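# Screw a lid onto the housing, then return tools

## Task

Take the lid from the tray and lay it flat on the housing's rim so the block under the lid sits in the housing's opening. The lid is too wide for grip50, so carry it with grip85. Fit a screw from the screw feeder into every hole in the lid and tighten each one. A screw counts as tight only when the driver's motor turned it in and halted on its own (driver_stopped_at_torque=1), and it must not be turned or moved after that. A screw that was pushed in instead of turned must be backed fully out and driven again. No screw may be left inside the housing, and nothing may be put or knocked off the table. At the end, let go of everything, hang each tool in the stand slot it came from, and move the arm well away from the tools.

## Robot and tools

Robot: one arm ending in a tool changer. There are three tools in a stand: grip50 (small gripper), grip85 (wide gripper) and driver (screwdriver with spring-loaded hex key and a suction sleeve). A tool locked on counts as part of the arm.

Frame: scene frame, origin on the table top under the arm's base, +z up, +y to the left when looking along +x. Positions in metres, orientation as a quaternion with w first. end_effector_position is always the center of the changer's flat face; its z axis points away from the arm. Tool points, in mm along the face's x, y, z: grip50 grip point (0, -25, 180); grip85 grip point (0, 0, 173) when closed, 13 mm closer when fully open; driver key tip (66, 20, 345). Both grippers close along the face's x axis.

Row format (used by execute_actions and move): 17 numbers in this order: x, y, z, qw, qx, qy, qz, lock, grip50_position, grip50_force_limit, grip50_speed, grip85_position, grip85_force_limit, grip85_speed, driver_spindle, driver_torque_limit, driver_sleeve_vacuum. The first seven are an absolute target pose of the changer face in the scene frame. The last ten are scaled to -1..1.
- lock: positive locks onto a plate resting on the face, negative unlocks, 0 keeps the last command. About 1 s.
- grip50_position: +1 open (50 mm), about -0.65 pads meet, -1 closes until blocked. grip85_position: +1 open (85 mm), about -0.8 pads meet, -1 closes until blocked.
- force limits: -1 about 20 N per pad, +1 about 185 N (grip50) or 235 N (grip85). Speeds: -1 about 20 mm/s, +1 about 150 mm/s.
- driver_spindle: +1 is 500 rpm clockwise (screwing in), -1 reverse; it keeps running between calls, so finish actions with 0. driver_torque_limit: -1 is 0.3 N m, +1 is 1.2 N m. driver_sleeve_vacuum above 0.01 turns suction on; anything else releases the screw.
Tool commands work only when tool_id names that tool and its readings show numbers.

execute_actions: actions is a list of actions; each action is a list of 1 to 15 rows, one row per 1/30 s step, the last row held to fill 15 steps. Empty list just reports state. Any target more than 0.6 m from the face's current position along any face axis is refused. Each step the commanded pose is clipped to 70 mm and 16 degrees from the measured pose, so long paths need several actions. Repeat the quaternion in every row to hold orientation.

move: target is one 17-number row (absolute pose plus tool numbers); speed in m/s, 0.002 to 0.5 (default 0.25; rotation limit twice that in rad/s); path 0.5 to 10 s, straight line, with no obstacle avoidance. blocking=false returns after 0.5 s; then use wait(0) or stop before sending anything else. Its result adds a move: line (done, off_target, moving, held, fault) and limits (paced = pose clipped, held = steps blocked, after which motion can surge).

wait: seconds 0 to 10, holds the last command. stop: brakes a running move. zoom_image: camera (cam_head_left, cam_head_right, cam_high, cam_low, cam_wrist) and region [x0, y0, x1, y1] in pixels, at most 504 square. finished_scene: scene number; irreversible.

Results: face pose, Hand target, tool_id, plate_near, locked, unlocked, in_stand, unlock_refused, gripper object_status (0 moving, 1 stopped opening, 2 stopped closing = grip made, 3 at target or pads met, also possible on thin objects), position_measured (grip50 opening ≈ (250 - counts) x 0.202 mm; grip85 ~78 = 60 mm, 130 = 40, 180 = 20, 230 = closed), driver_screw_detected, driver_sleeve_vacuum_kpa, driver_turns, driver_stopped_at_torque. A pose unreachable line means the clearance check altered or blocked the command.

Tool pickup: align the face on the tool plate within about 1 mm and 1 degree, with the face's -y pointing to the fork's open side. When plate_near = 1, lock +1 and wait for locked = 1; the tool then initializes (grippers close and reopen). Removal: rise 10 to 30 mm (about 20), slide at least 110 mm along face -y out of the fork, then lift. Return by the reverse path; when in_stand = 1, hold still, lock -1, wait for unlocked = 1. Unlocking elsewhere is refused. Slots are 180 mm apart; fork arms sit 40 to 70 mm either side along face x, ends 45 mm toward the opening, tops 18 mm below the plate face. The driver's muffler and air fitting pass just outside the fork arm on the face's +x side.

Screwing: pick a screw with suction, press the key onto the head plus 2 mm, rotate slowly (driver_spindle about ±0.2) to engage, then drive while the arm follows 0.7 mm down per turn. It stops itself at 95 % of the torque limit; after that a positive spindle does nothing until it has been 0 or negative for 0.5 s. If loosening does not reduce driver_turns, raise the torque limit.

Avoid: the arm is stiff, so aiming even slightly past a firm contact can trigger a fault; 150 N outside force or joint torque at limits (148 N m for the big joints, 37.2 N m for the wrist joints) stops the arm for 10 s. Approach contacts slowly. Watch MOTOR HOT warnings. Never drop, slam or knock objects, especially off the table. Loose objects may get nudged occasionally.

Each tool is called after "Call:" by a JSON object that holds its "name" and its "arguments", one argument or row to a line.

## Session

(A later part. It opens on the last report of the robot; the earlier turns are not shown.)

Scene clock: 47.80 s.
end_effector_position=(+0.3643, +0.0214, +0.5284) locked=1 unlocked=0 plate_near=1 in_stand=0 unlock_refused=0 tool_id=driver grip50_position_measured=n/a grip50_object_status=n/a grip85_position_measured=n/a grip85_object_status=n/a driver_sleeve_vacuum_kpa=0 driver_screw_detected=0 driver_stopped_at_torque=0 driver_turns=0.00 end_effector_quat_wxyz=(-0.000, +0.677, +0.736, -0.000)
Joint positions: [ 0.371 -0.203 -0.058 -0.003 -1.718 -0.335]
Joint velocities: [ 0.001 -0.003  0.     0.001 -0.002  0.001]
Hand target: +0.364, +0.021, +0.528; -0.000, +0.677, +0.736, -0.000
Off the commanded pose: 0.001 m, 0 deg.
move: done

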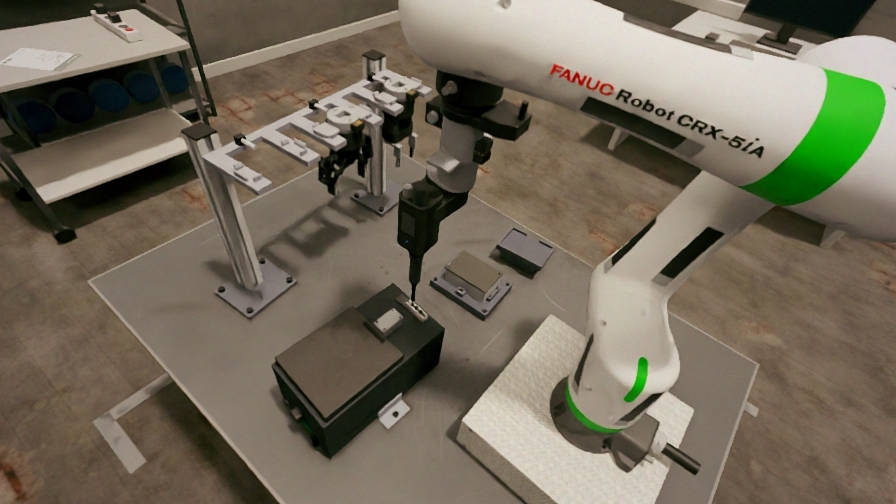

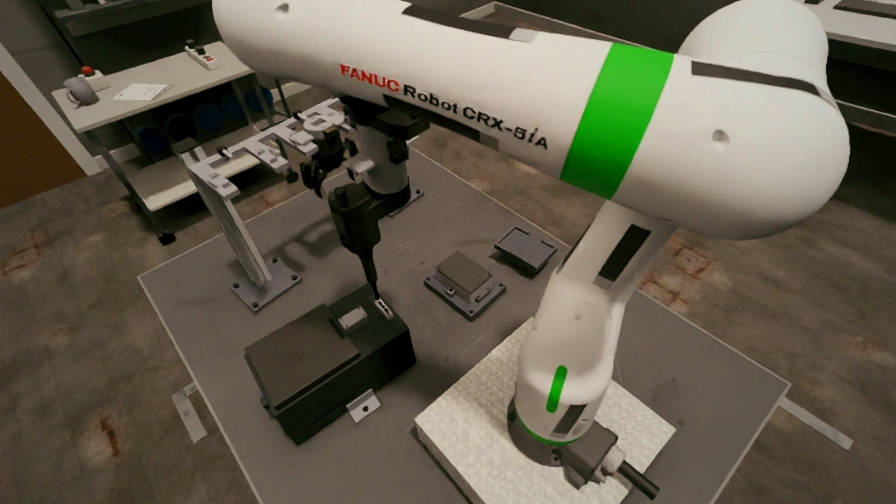

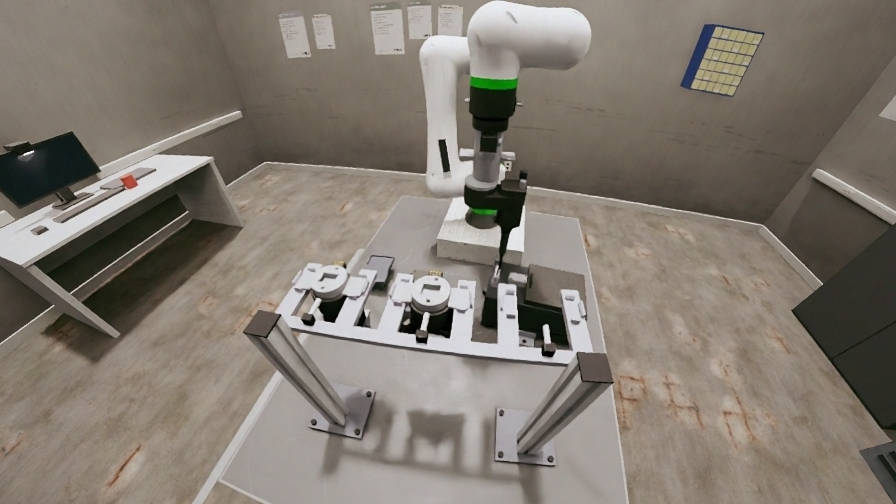

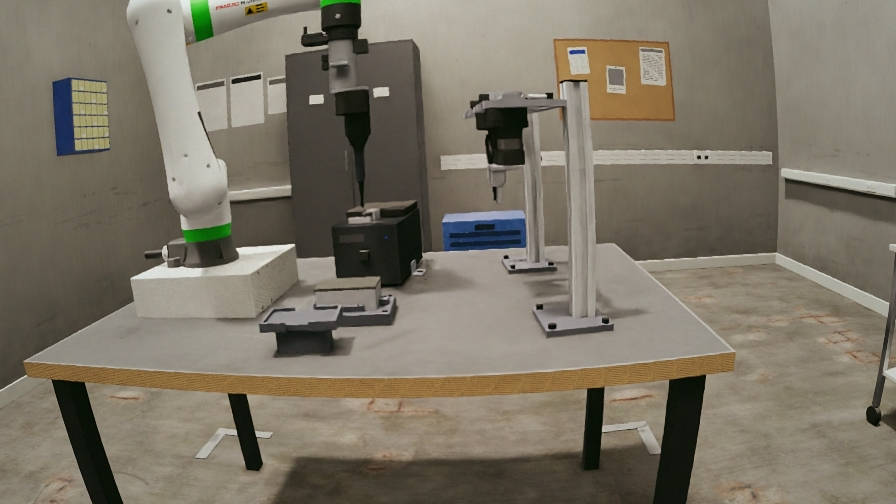

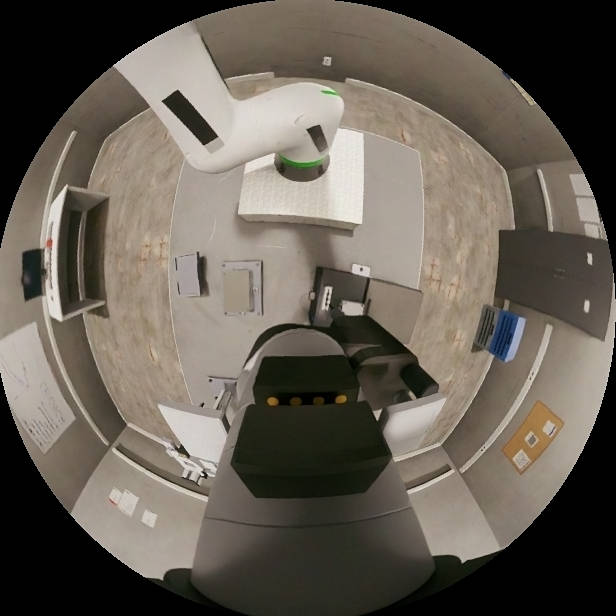

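Call:
{"name": "execute_actions", "arguments": {
  "actions": [
    [[0.368,0.0174,0.52,0,0.677,0.736,0,0,1,0,0,1,0,0,0,0,0]],
    [[0.368,0.0174,0.515,0,0.677,0.736,0,0,1,0,0,1,0,0,0,0,0]]
  ]
}}

Call:
{"name": "zoom_image", "arguments": {
  "camera": "cam_head_right",
  "region": [365,285,400,320]
}}

Call:
{"name": "zoom_image", "arguments": {
  "camera": "cam_head_left",
  "region": [398,285,433,320]
}}

Call:
{"name": "zoom_image", "arguments": {
  "camera": "cam_low",
  "region": [340,190,390,230]
}}

Call:
{"name": "zoom_image", "arguments": {
  "camera": "cam_wrist",
  "region": [315,285,345,315]
}}

Scene clock: 49.17 s.
end_effector_position=(+0.3680, +0.0174, +0.5150) locked=1 unlocked=0 plate_near=1 in_stand=0 unlock_refused=0 tool_id=driver grip50_position_measured=n/a grip50_object_status=n/a grip85_position_measured=n/a grip85_object_status=n/a driver_sleeve_vacuum_kpa=0 driver_screw_detected=0 driver_stopped_at_torque=0 driver_turns=0.00 end_effector_quat_wxyz=(+0.000, +0.677, +0.736, -0.000)
Joint positions: [ 0.356 -0.198 -0.086 -0.003 -1.685 -0.32 ]
Joint velocities: [ 0.001 -0.002 -0.    -0.001 -0.     0.001]
Hand target: +0.368, +0.017, +0.515; +0.000, +0.677, +0.736, -0.000
Off the commanded pose: 0.000 m, 0 deg.

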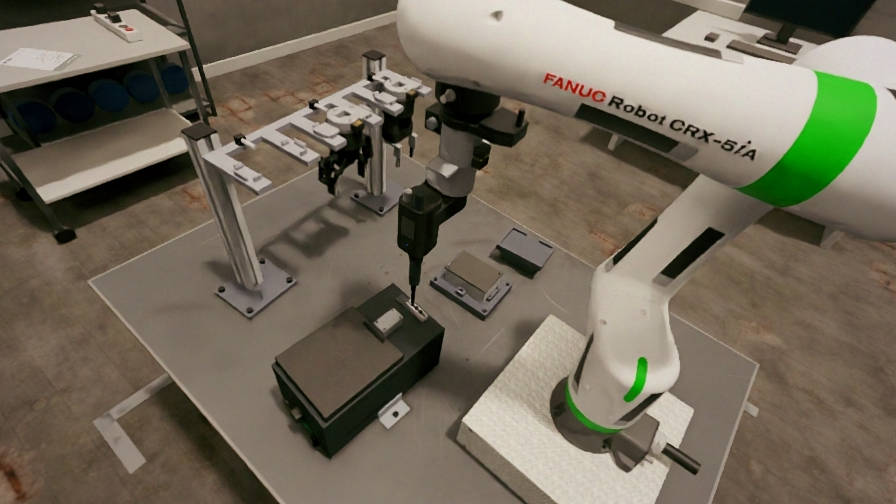

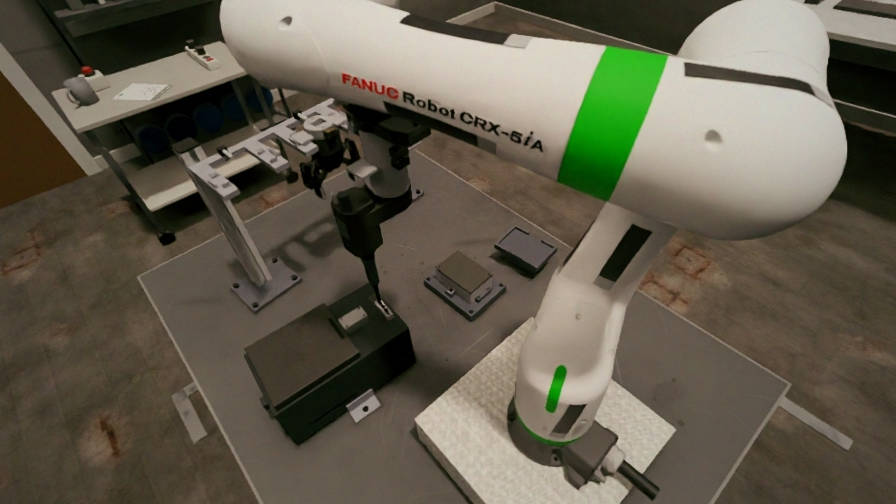

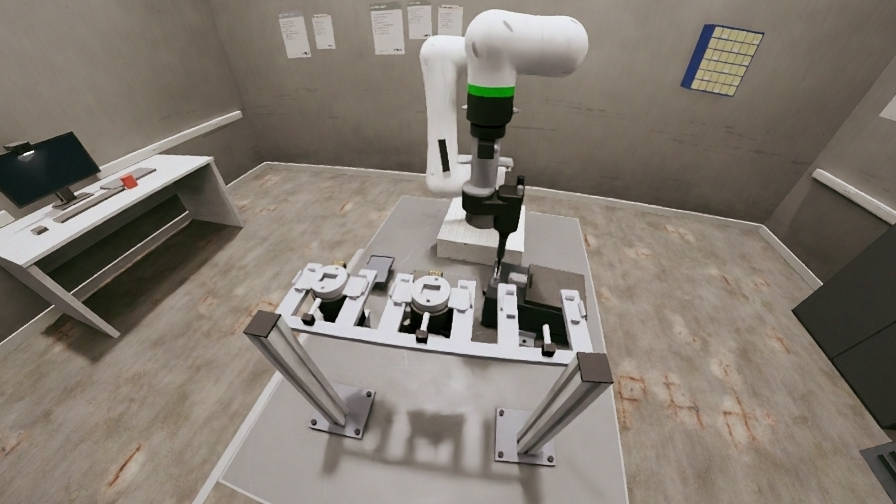

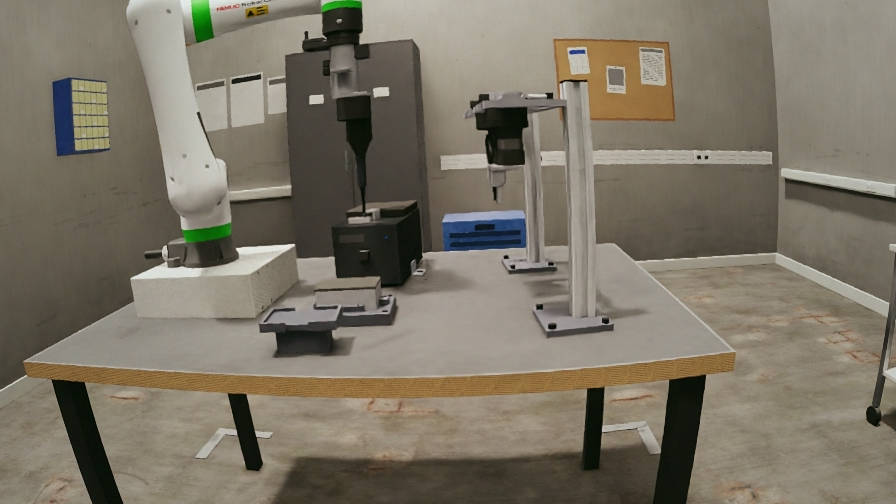

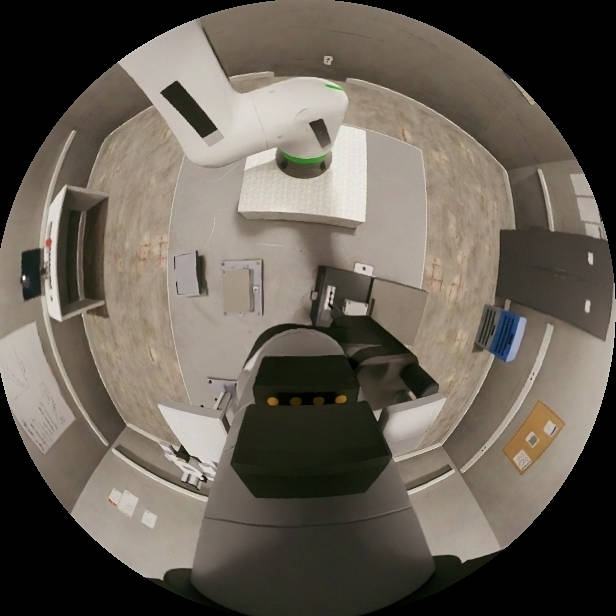

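Region (365, 285, 400, 320) of cam_head_right's 896x504 image, scaled by 14.400, with more detail than that image has.

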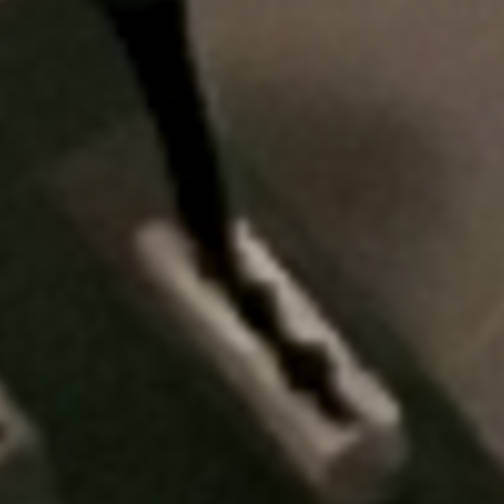

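Region (398, 285, 433, 320) of cam_head_left's 896x504 image, scaled by 14.400, with more detail than that image has.

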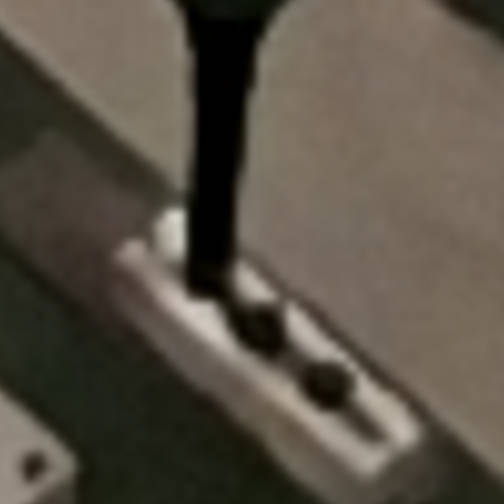

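Region (340, 190, 390, 230) of cam_low's 896x504 image, scaled by 10.080, with more detail than that image has; it fills the top 403 rows of this view, and the rest is white.

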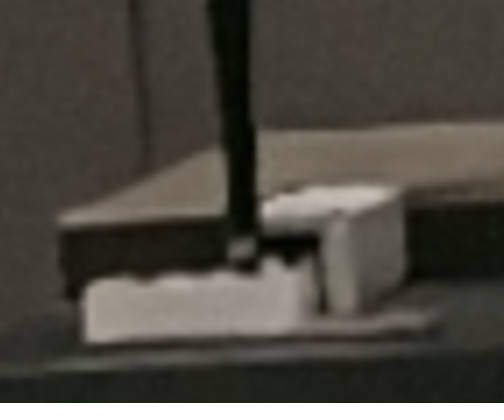

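Region (315, 285, 345, 315) of cam_wrist's 616x616 image, scaled by 16.800, with more detail than that image has.

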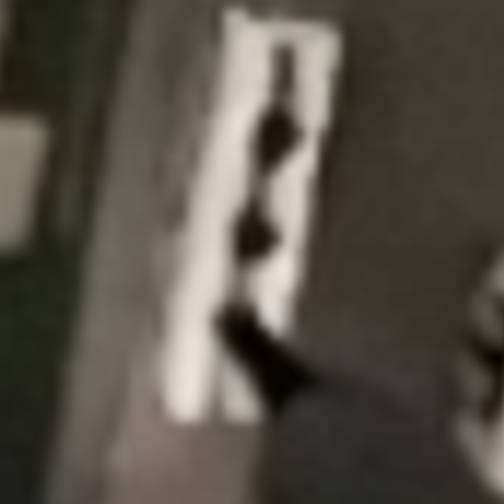

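Call:
{"name": "execute_actions", "arguments": {
  "actions": [
    [[0.3678,0.0175,0.512,0,0.677,0.736,0,0,1,0,0,1,0,0,0,0,1]],
    [[0.3678,0.0175,0.5105,0,0.677,0.736,0,0,1,0,0,1,0,0,0,0,1]],
    [[0.3678,0.0175,0.509,0,0.677,0.736,0,0,1,0,0,1,0,0,0.1,0,1]],
    [[0.3678,0.0175,0.508,0,0.677,0.736,0,0,1,0,0,1,0,0,0.1,0,1]],
    [[0.3678,0.0175,0.508,0,0.677,0.736,0,0,1,0,0,1,0,0,0,0,1]]
  ]
}}

Scene clock: 51.87 s.
end_effector_position=(+0.3678, +0.0175, +0.5080) locked=1 unlocked=0 plate_near=1 in_stand=0 unlock_refused=0 tool_id=driver grip50_position_measured=n/a grip50_object_status=n/a grip85_position_measured=n/a grip85_object_status=n/a driver_sleeve_vacuum_kpa=40 driver_screw_detected=1 driver_stopped_at_torque=0 driver_turns=0.82 end_effector_quat_wxyz=(+0.000, +0.677, +0.736, +0.000)
Joint positions: [ 0.356 -0.201 -0.104 -0.003 -1.67  -0.321]
Joint velocities: [-0.     0.001  0.    -0.     0.001 -0.   ]
Hand target: +0.368, +0.017, +0.508; -0.000, +0.677, +0.736, -0.000
Off the commanded pose: 0.000 m, 0 deg.

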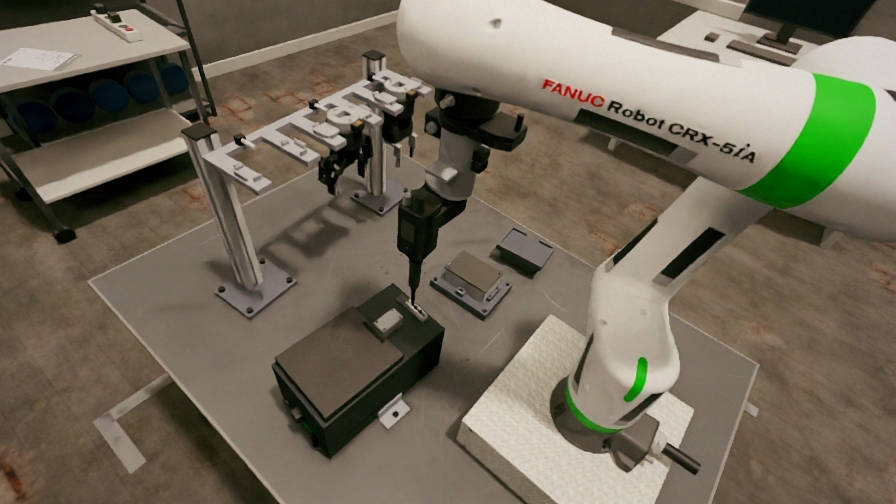

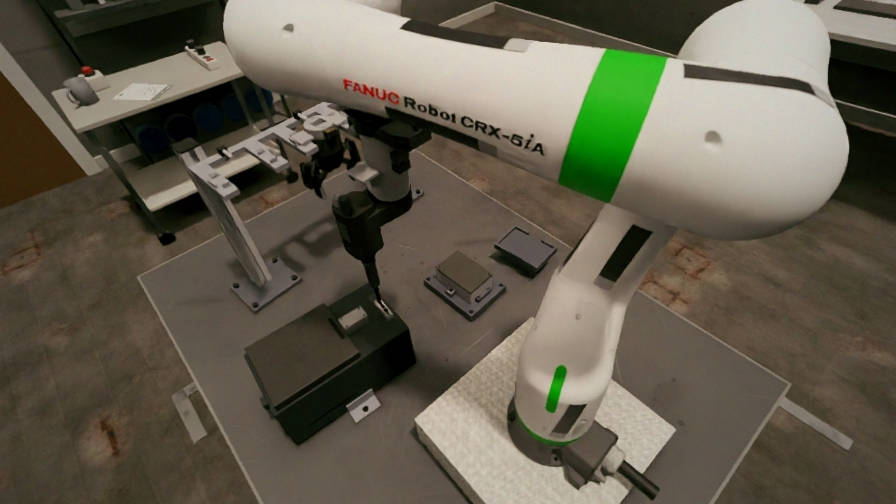

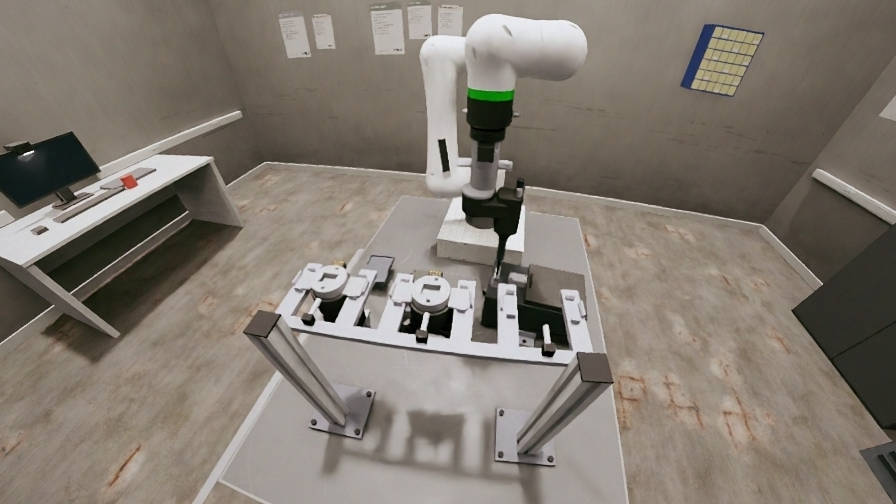

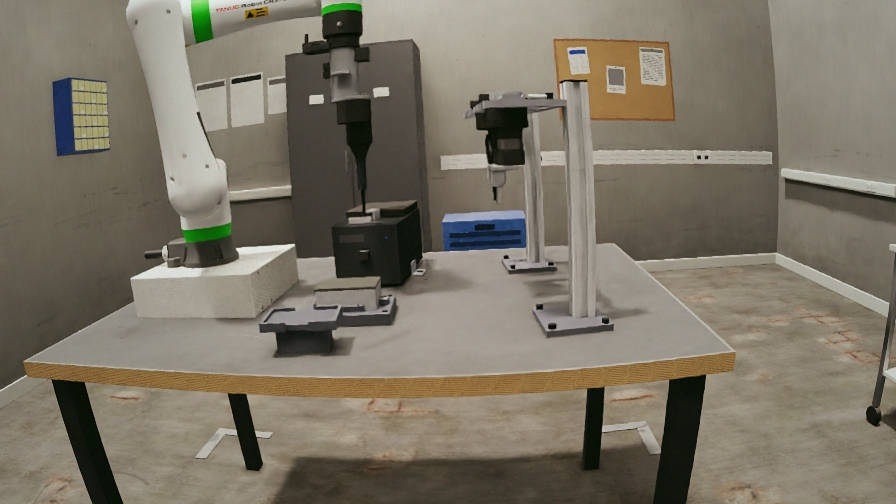

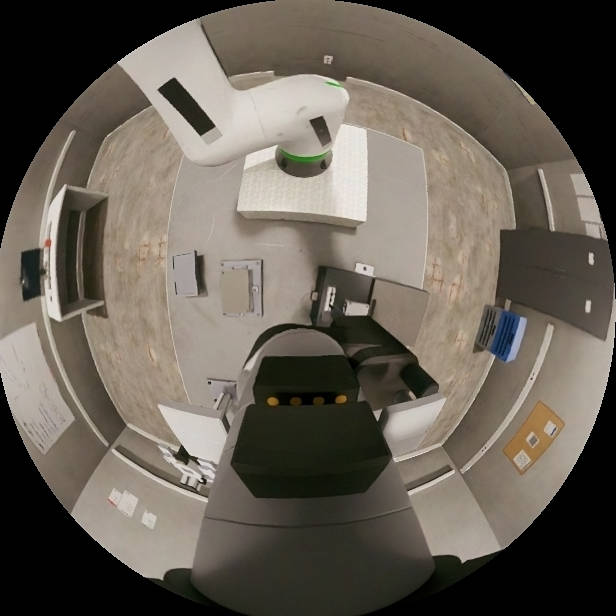

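Call:
{"name": "move", "arguments": {
  "target": [0.3678,0.0175,0.545,0,0.677,0.736,0,0,1,0,0,1,0,0,0,0,1],
  "speed": 0.08
}}

Call:
{"name": "move", "arguments": {
  "target": [0.4255,-0.1853,0.442,0,0.677,0.736,0,0,1,0,0,1,0,0,0,0,1],
  "speed": 0.18
}}

Call:
{"name": "zoom_image", "arguments": {
  "camera": "cam_head_right",
  "region": [425,245,460,280]
}}

Call:
{"name": "zoom_image", "arguments": {
  "camera": "cam_low",
  "region": [355,250,395,290]
}}

Call:
{"name": "zoom_image", "arguments": {
  "camera": "cam_wrist",
  "region": [315,285,345,315]
}}

Scene clock: 52.97 s.
end_effector_position=(+0.3679, +0.0176, +0.5450) locked=1 unlocked=0 plate_near=1 in_stand=0 unlock_refused=0 tool_id=driver grip50_position_measured=n/a grip50_object_status=n/a grip85_position_measured=n/a grip85_object_status=n/a driver_sleeve_vacuum_kpa=39 driver_screw_detected=1 driver_stopped_at_torque=0 driver_turns=0.82 end_effector_quat_wxyz=(+0.000, +0.677, +0.736, -0.000)
Joint positions: [ 0.356 -0.188 -0.007 -0.003 -1.754 -0.321]
Joint velocities: [-0.001  0.     0.001 -0.001 -0.001 -0.002]
Hand target: +0.368, +0.018, +0.545; -0.000, +0.677, +0.736, +0.000
Off the commanded pose: 0.000 m, 0 deg.
move: done

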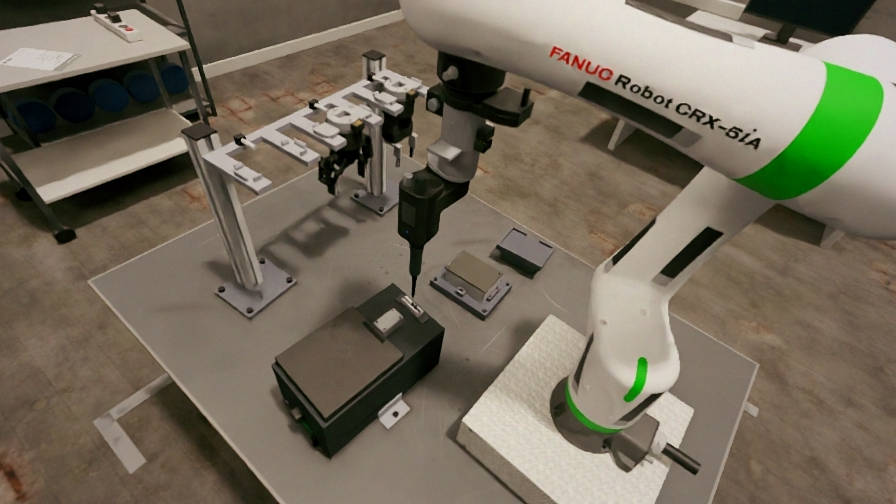

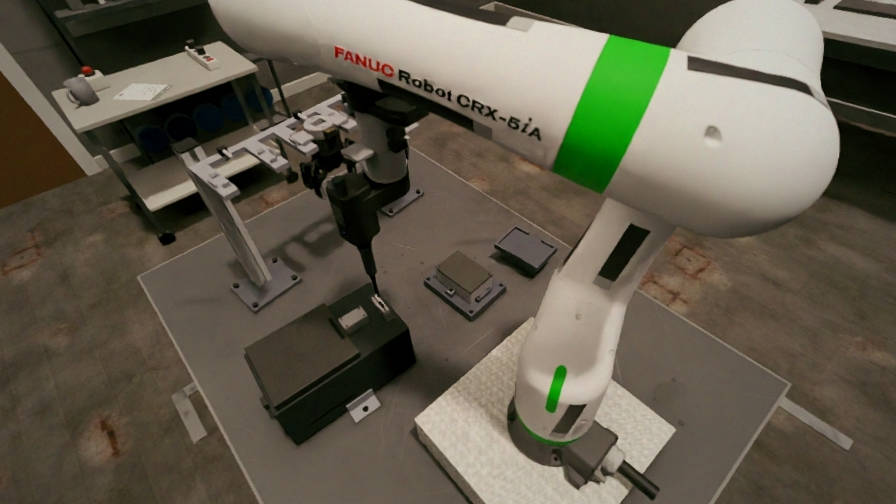

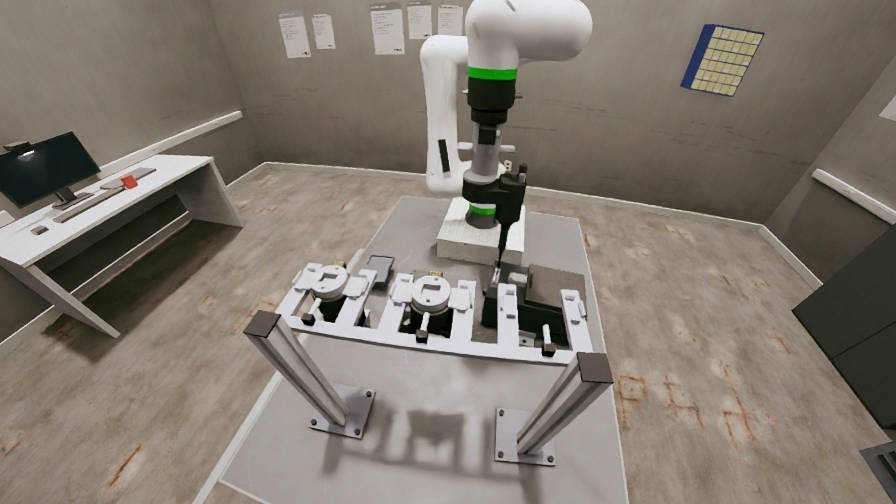

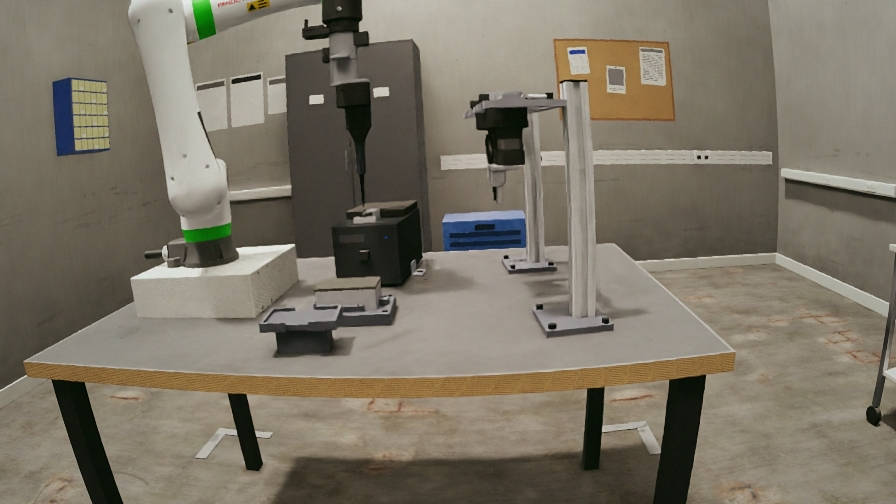

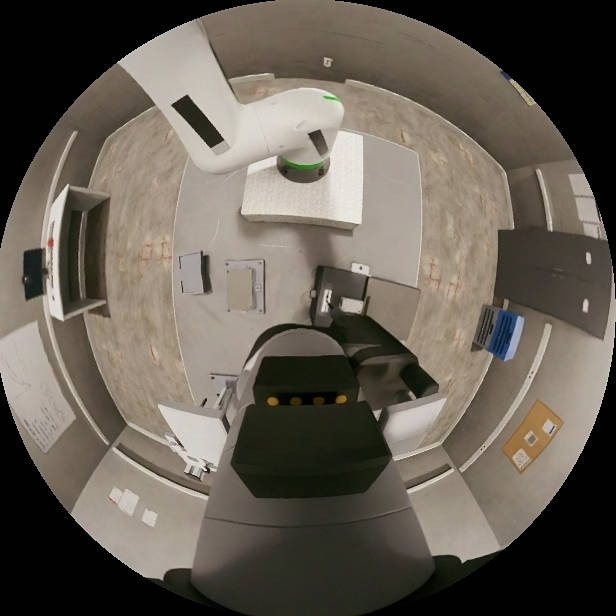

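Scene clock: 54.67 s.
end_effector_position=(+0.4256, -0.1855, +0.4418) locked=1 unlocked=0 plate_near=1 in_stand=0 unlock_refused=0 tool_id=driver grip50_position_measured=n/a grip50_object_status=n/a grip85_position_measured=n/a grip85_object_status=n/a driver_sleeve_vacuum_kpa=39 driver_screw_detected=1 driver_stopped_at_torque=0 driver_turns=0.82 end_effector_quat_wxyz=(-0.001, +0.677, +0.736, -0.000)
Joint positions: [-0.176  0.047 -0.03  -0.001 -1.499  0.213]
Joint velocities: [-0.001  0.001  0.001 -0.     0.     0.001]
Hand target: +0.426, -0.186, +0.442; -0.001, +0.677, +0.736, -0.000
Off the commanded pose: 0.000 m, 0 deg.
move: done

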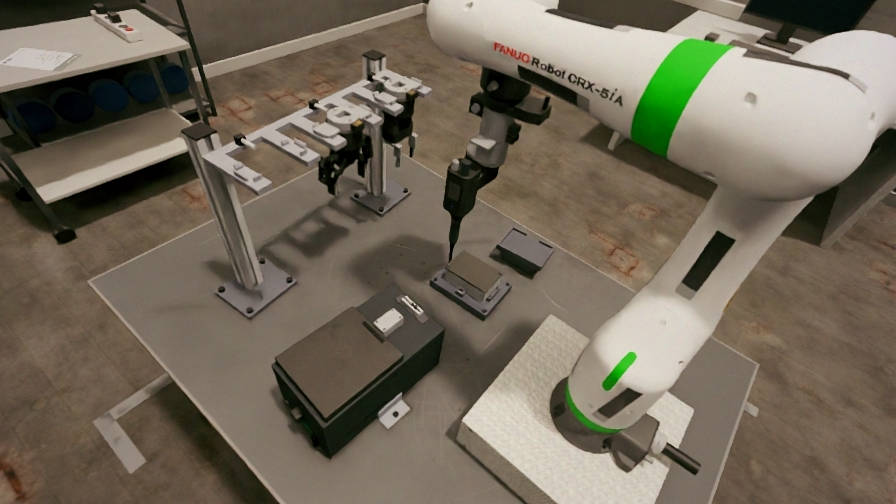

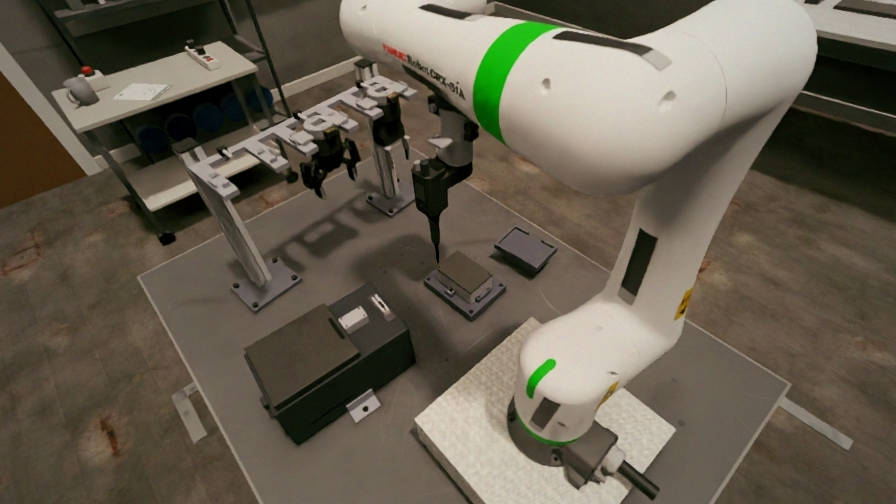

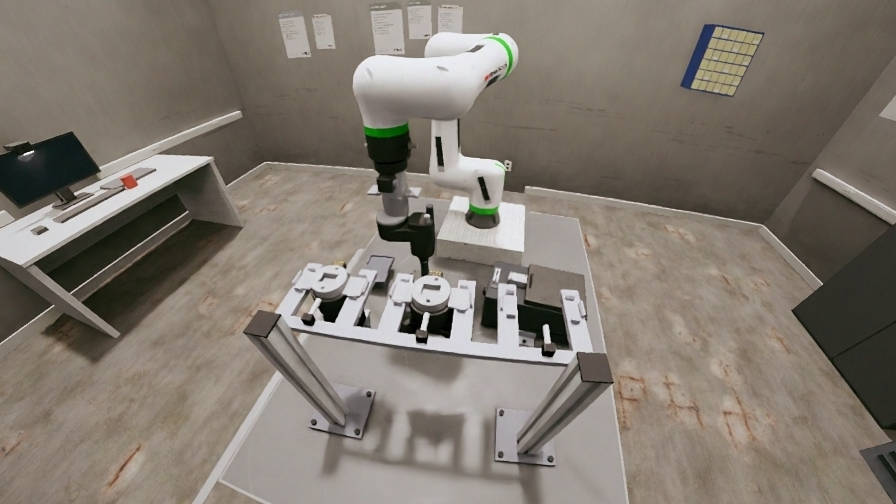

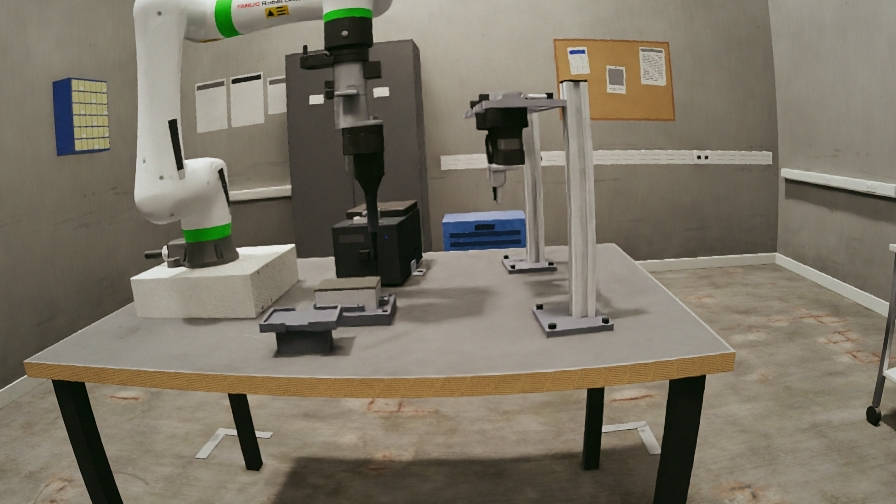

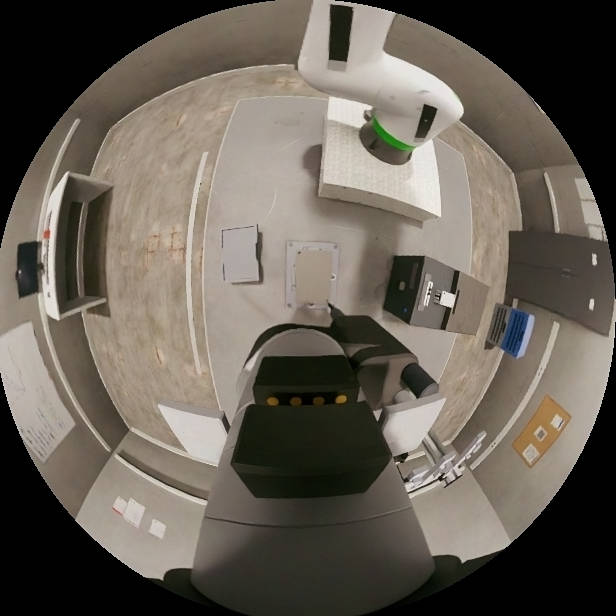

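Region (425, 245, 460, 280) of cam_head_right's 896x504 image, scaled by 14.400, with more detail than that image has.

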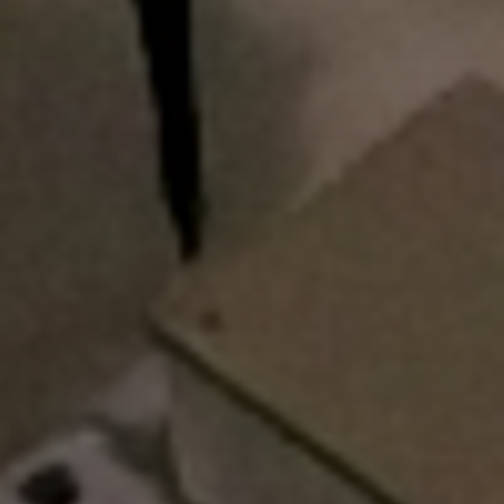

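Region (355, 250, 395, 290) of cam_low's 896x504 image, scaled by 12.600, with more detail than that image has.

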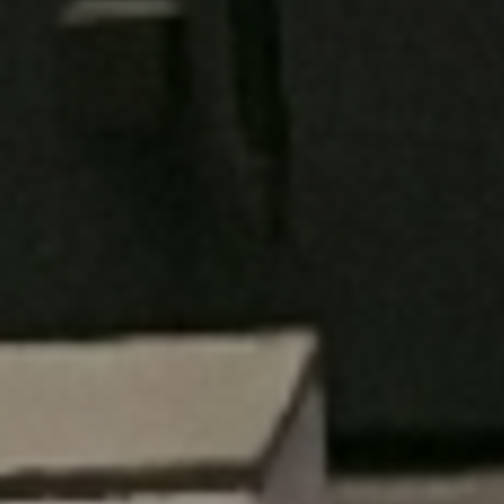

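Region (315, 285, 345, 315) of cam_wrist's 616x616 image, scaled by 16.800, with more detail than that image has.

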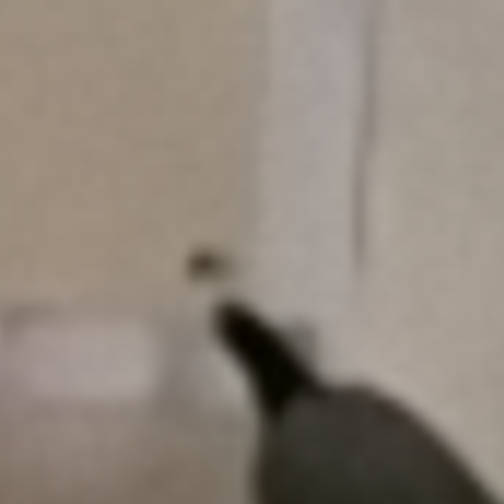

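Call:
{"name": "execute_actions", "arguments": {
  "actions": [
    [[0.424,-0.1855,0.438,0,0.677,0.736,0,0,1,0,0,1,0,0,0,0,1]],
    [[0.424,-0.1855,0.434,0,0.677,0.736,0,0,1,0,0,1,0,0,0,0,1]]
  ]
}}

Call:
{"name": "zoom_image", "arguments": {
  "camera": "cam_head_right",
  "region": [425,245,460,280]
}}

Call:
{"name": "zoom_image", "arguments": {
  "camera": "cam_wrist",
  "region": [315,285,345,315]
}}

Call:
{"name": "zoom_image", "arguments": {
  "camera": "cam_low",
  "region": [320,230,420,300]
}}

Scene clock: 58.17 s.
end_effector_position=(+0.4240, -0.1855, +0.4340) locked=1 unlocked=0 plate_near=1 in_stand=0 unlock_refused=0 tool_id=driver grip50_position_measured=n/a grip50_object_status=n/a grip85_position_measured=n/a grip85_object_status=n/a driver_sleeve_vacuum_kpa=39 driver_screw_detected=1 driver_stopped_at_torque=0 driver_turns=0.82 end_effector_quat_wxyz=(+0.000, +0.677, +0.736, +0.000)
Joint positions: [-0.177  0.044 -0.052 -0.001 -1.478  0.213]
Joint velocities: [ 0.002  0.    -0.    -0.001 -0.     0.   ]
Hand target: +0.424, -0.185, +0.434; -0.000, +0.677, +0.736, +0.000
Off the commanded pose: 0.000 m, 0 deg.

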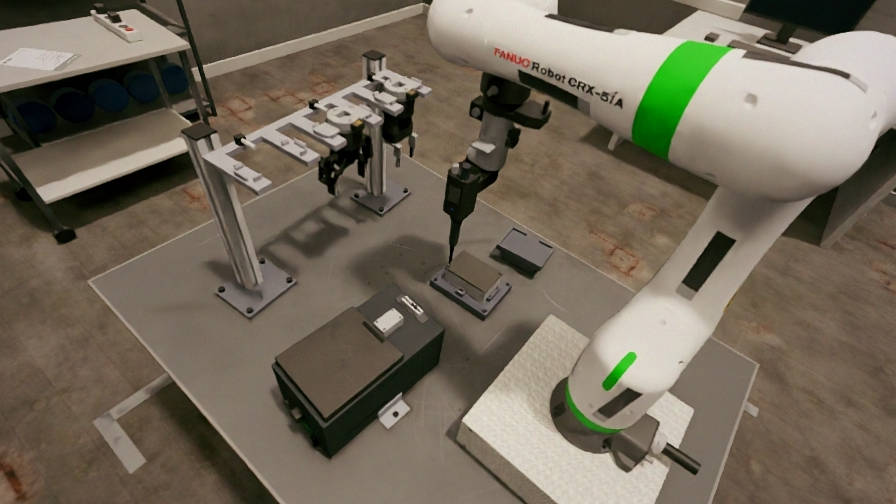

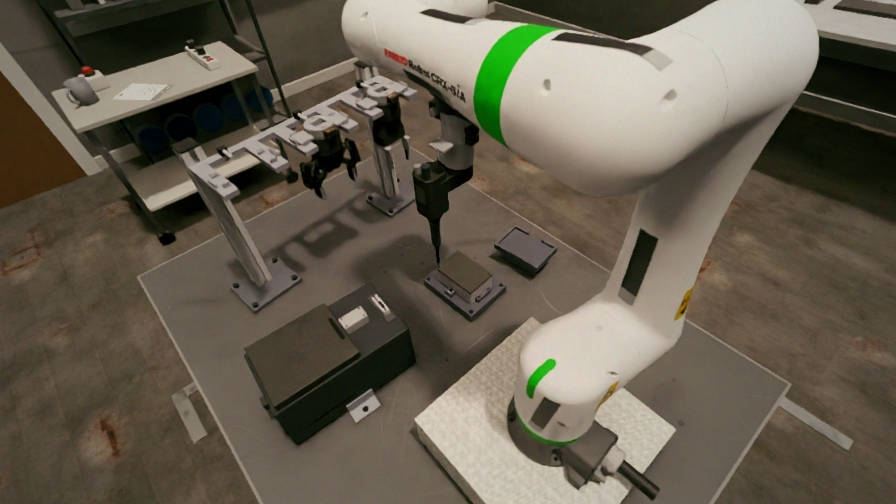

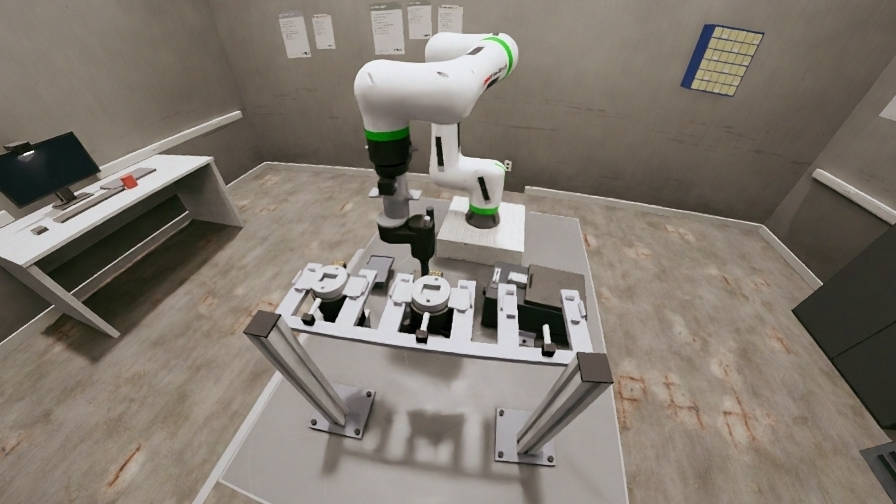

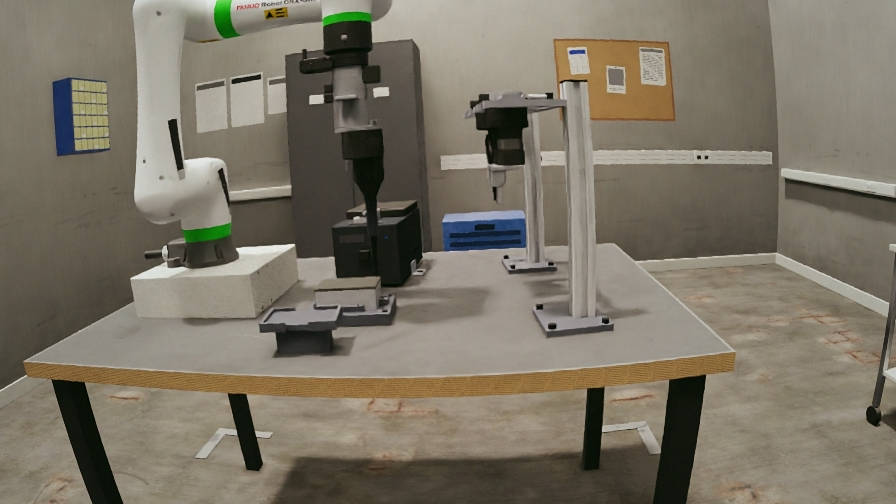

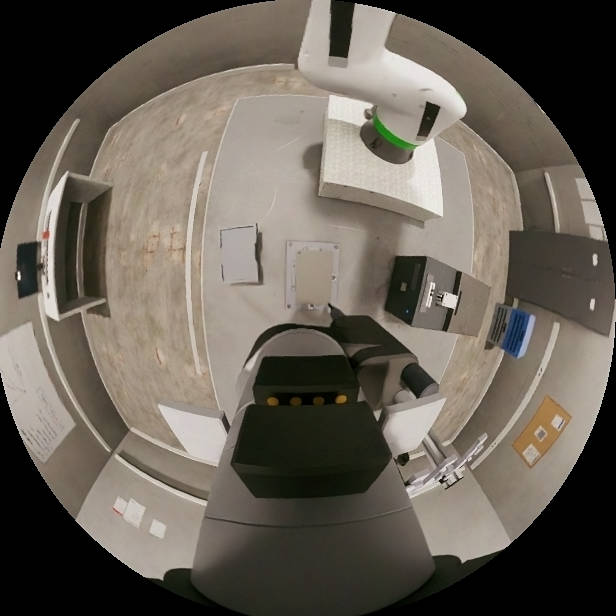

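Region (425, 245, 460, 280) of cam_head_right's 896x504 image, scaled by 14.400, with more detail than that image has.

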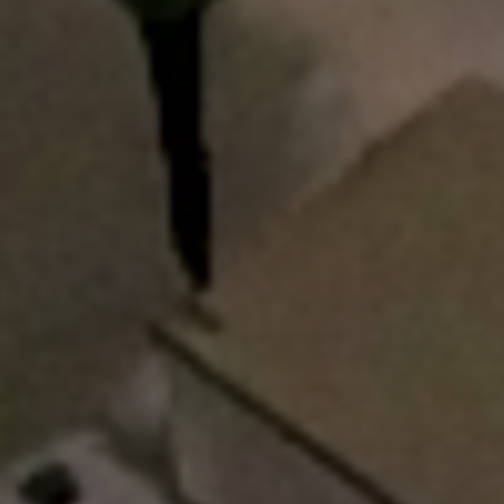

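Region (315, 285, 345, 315) of cam_wrist's 616x616 image, scaled by 16.800, with more detail than that image has.

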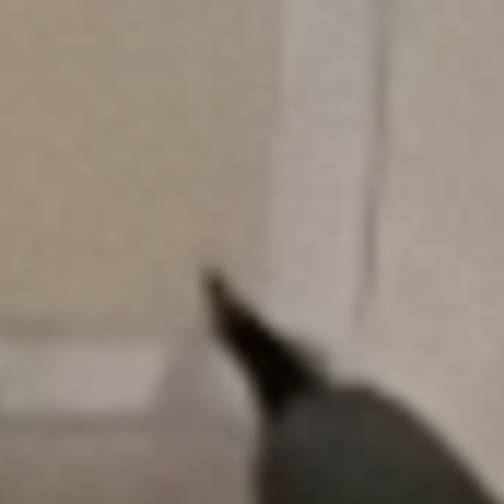

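Region (320, 230, 420, 300) of cam_low's 896x504 image, scaled by 5.040, with more detail than that image has; it fills the top 353 rows of this view, and the rest is white.

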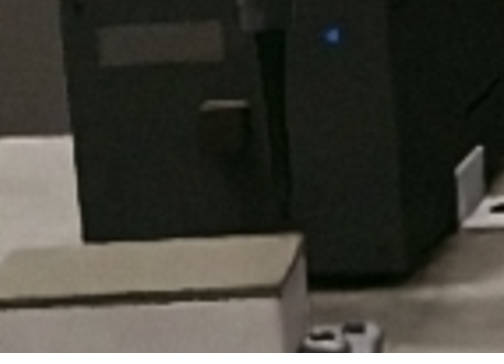

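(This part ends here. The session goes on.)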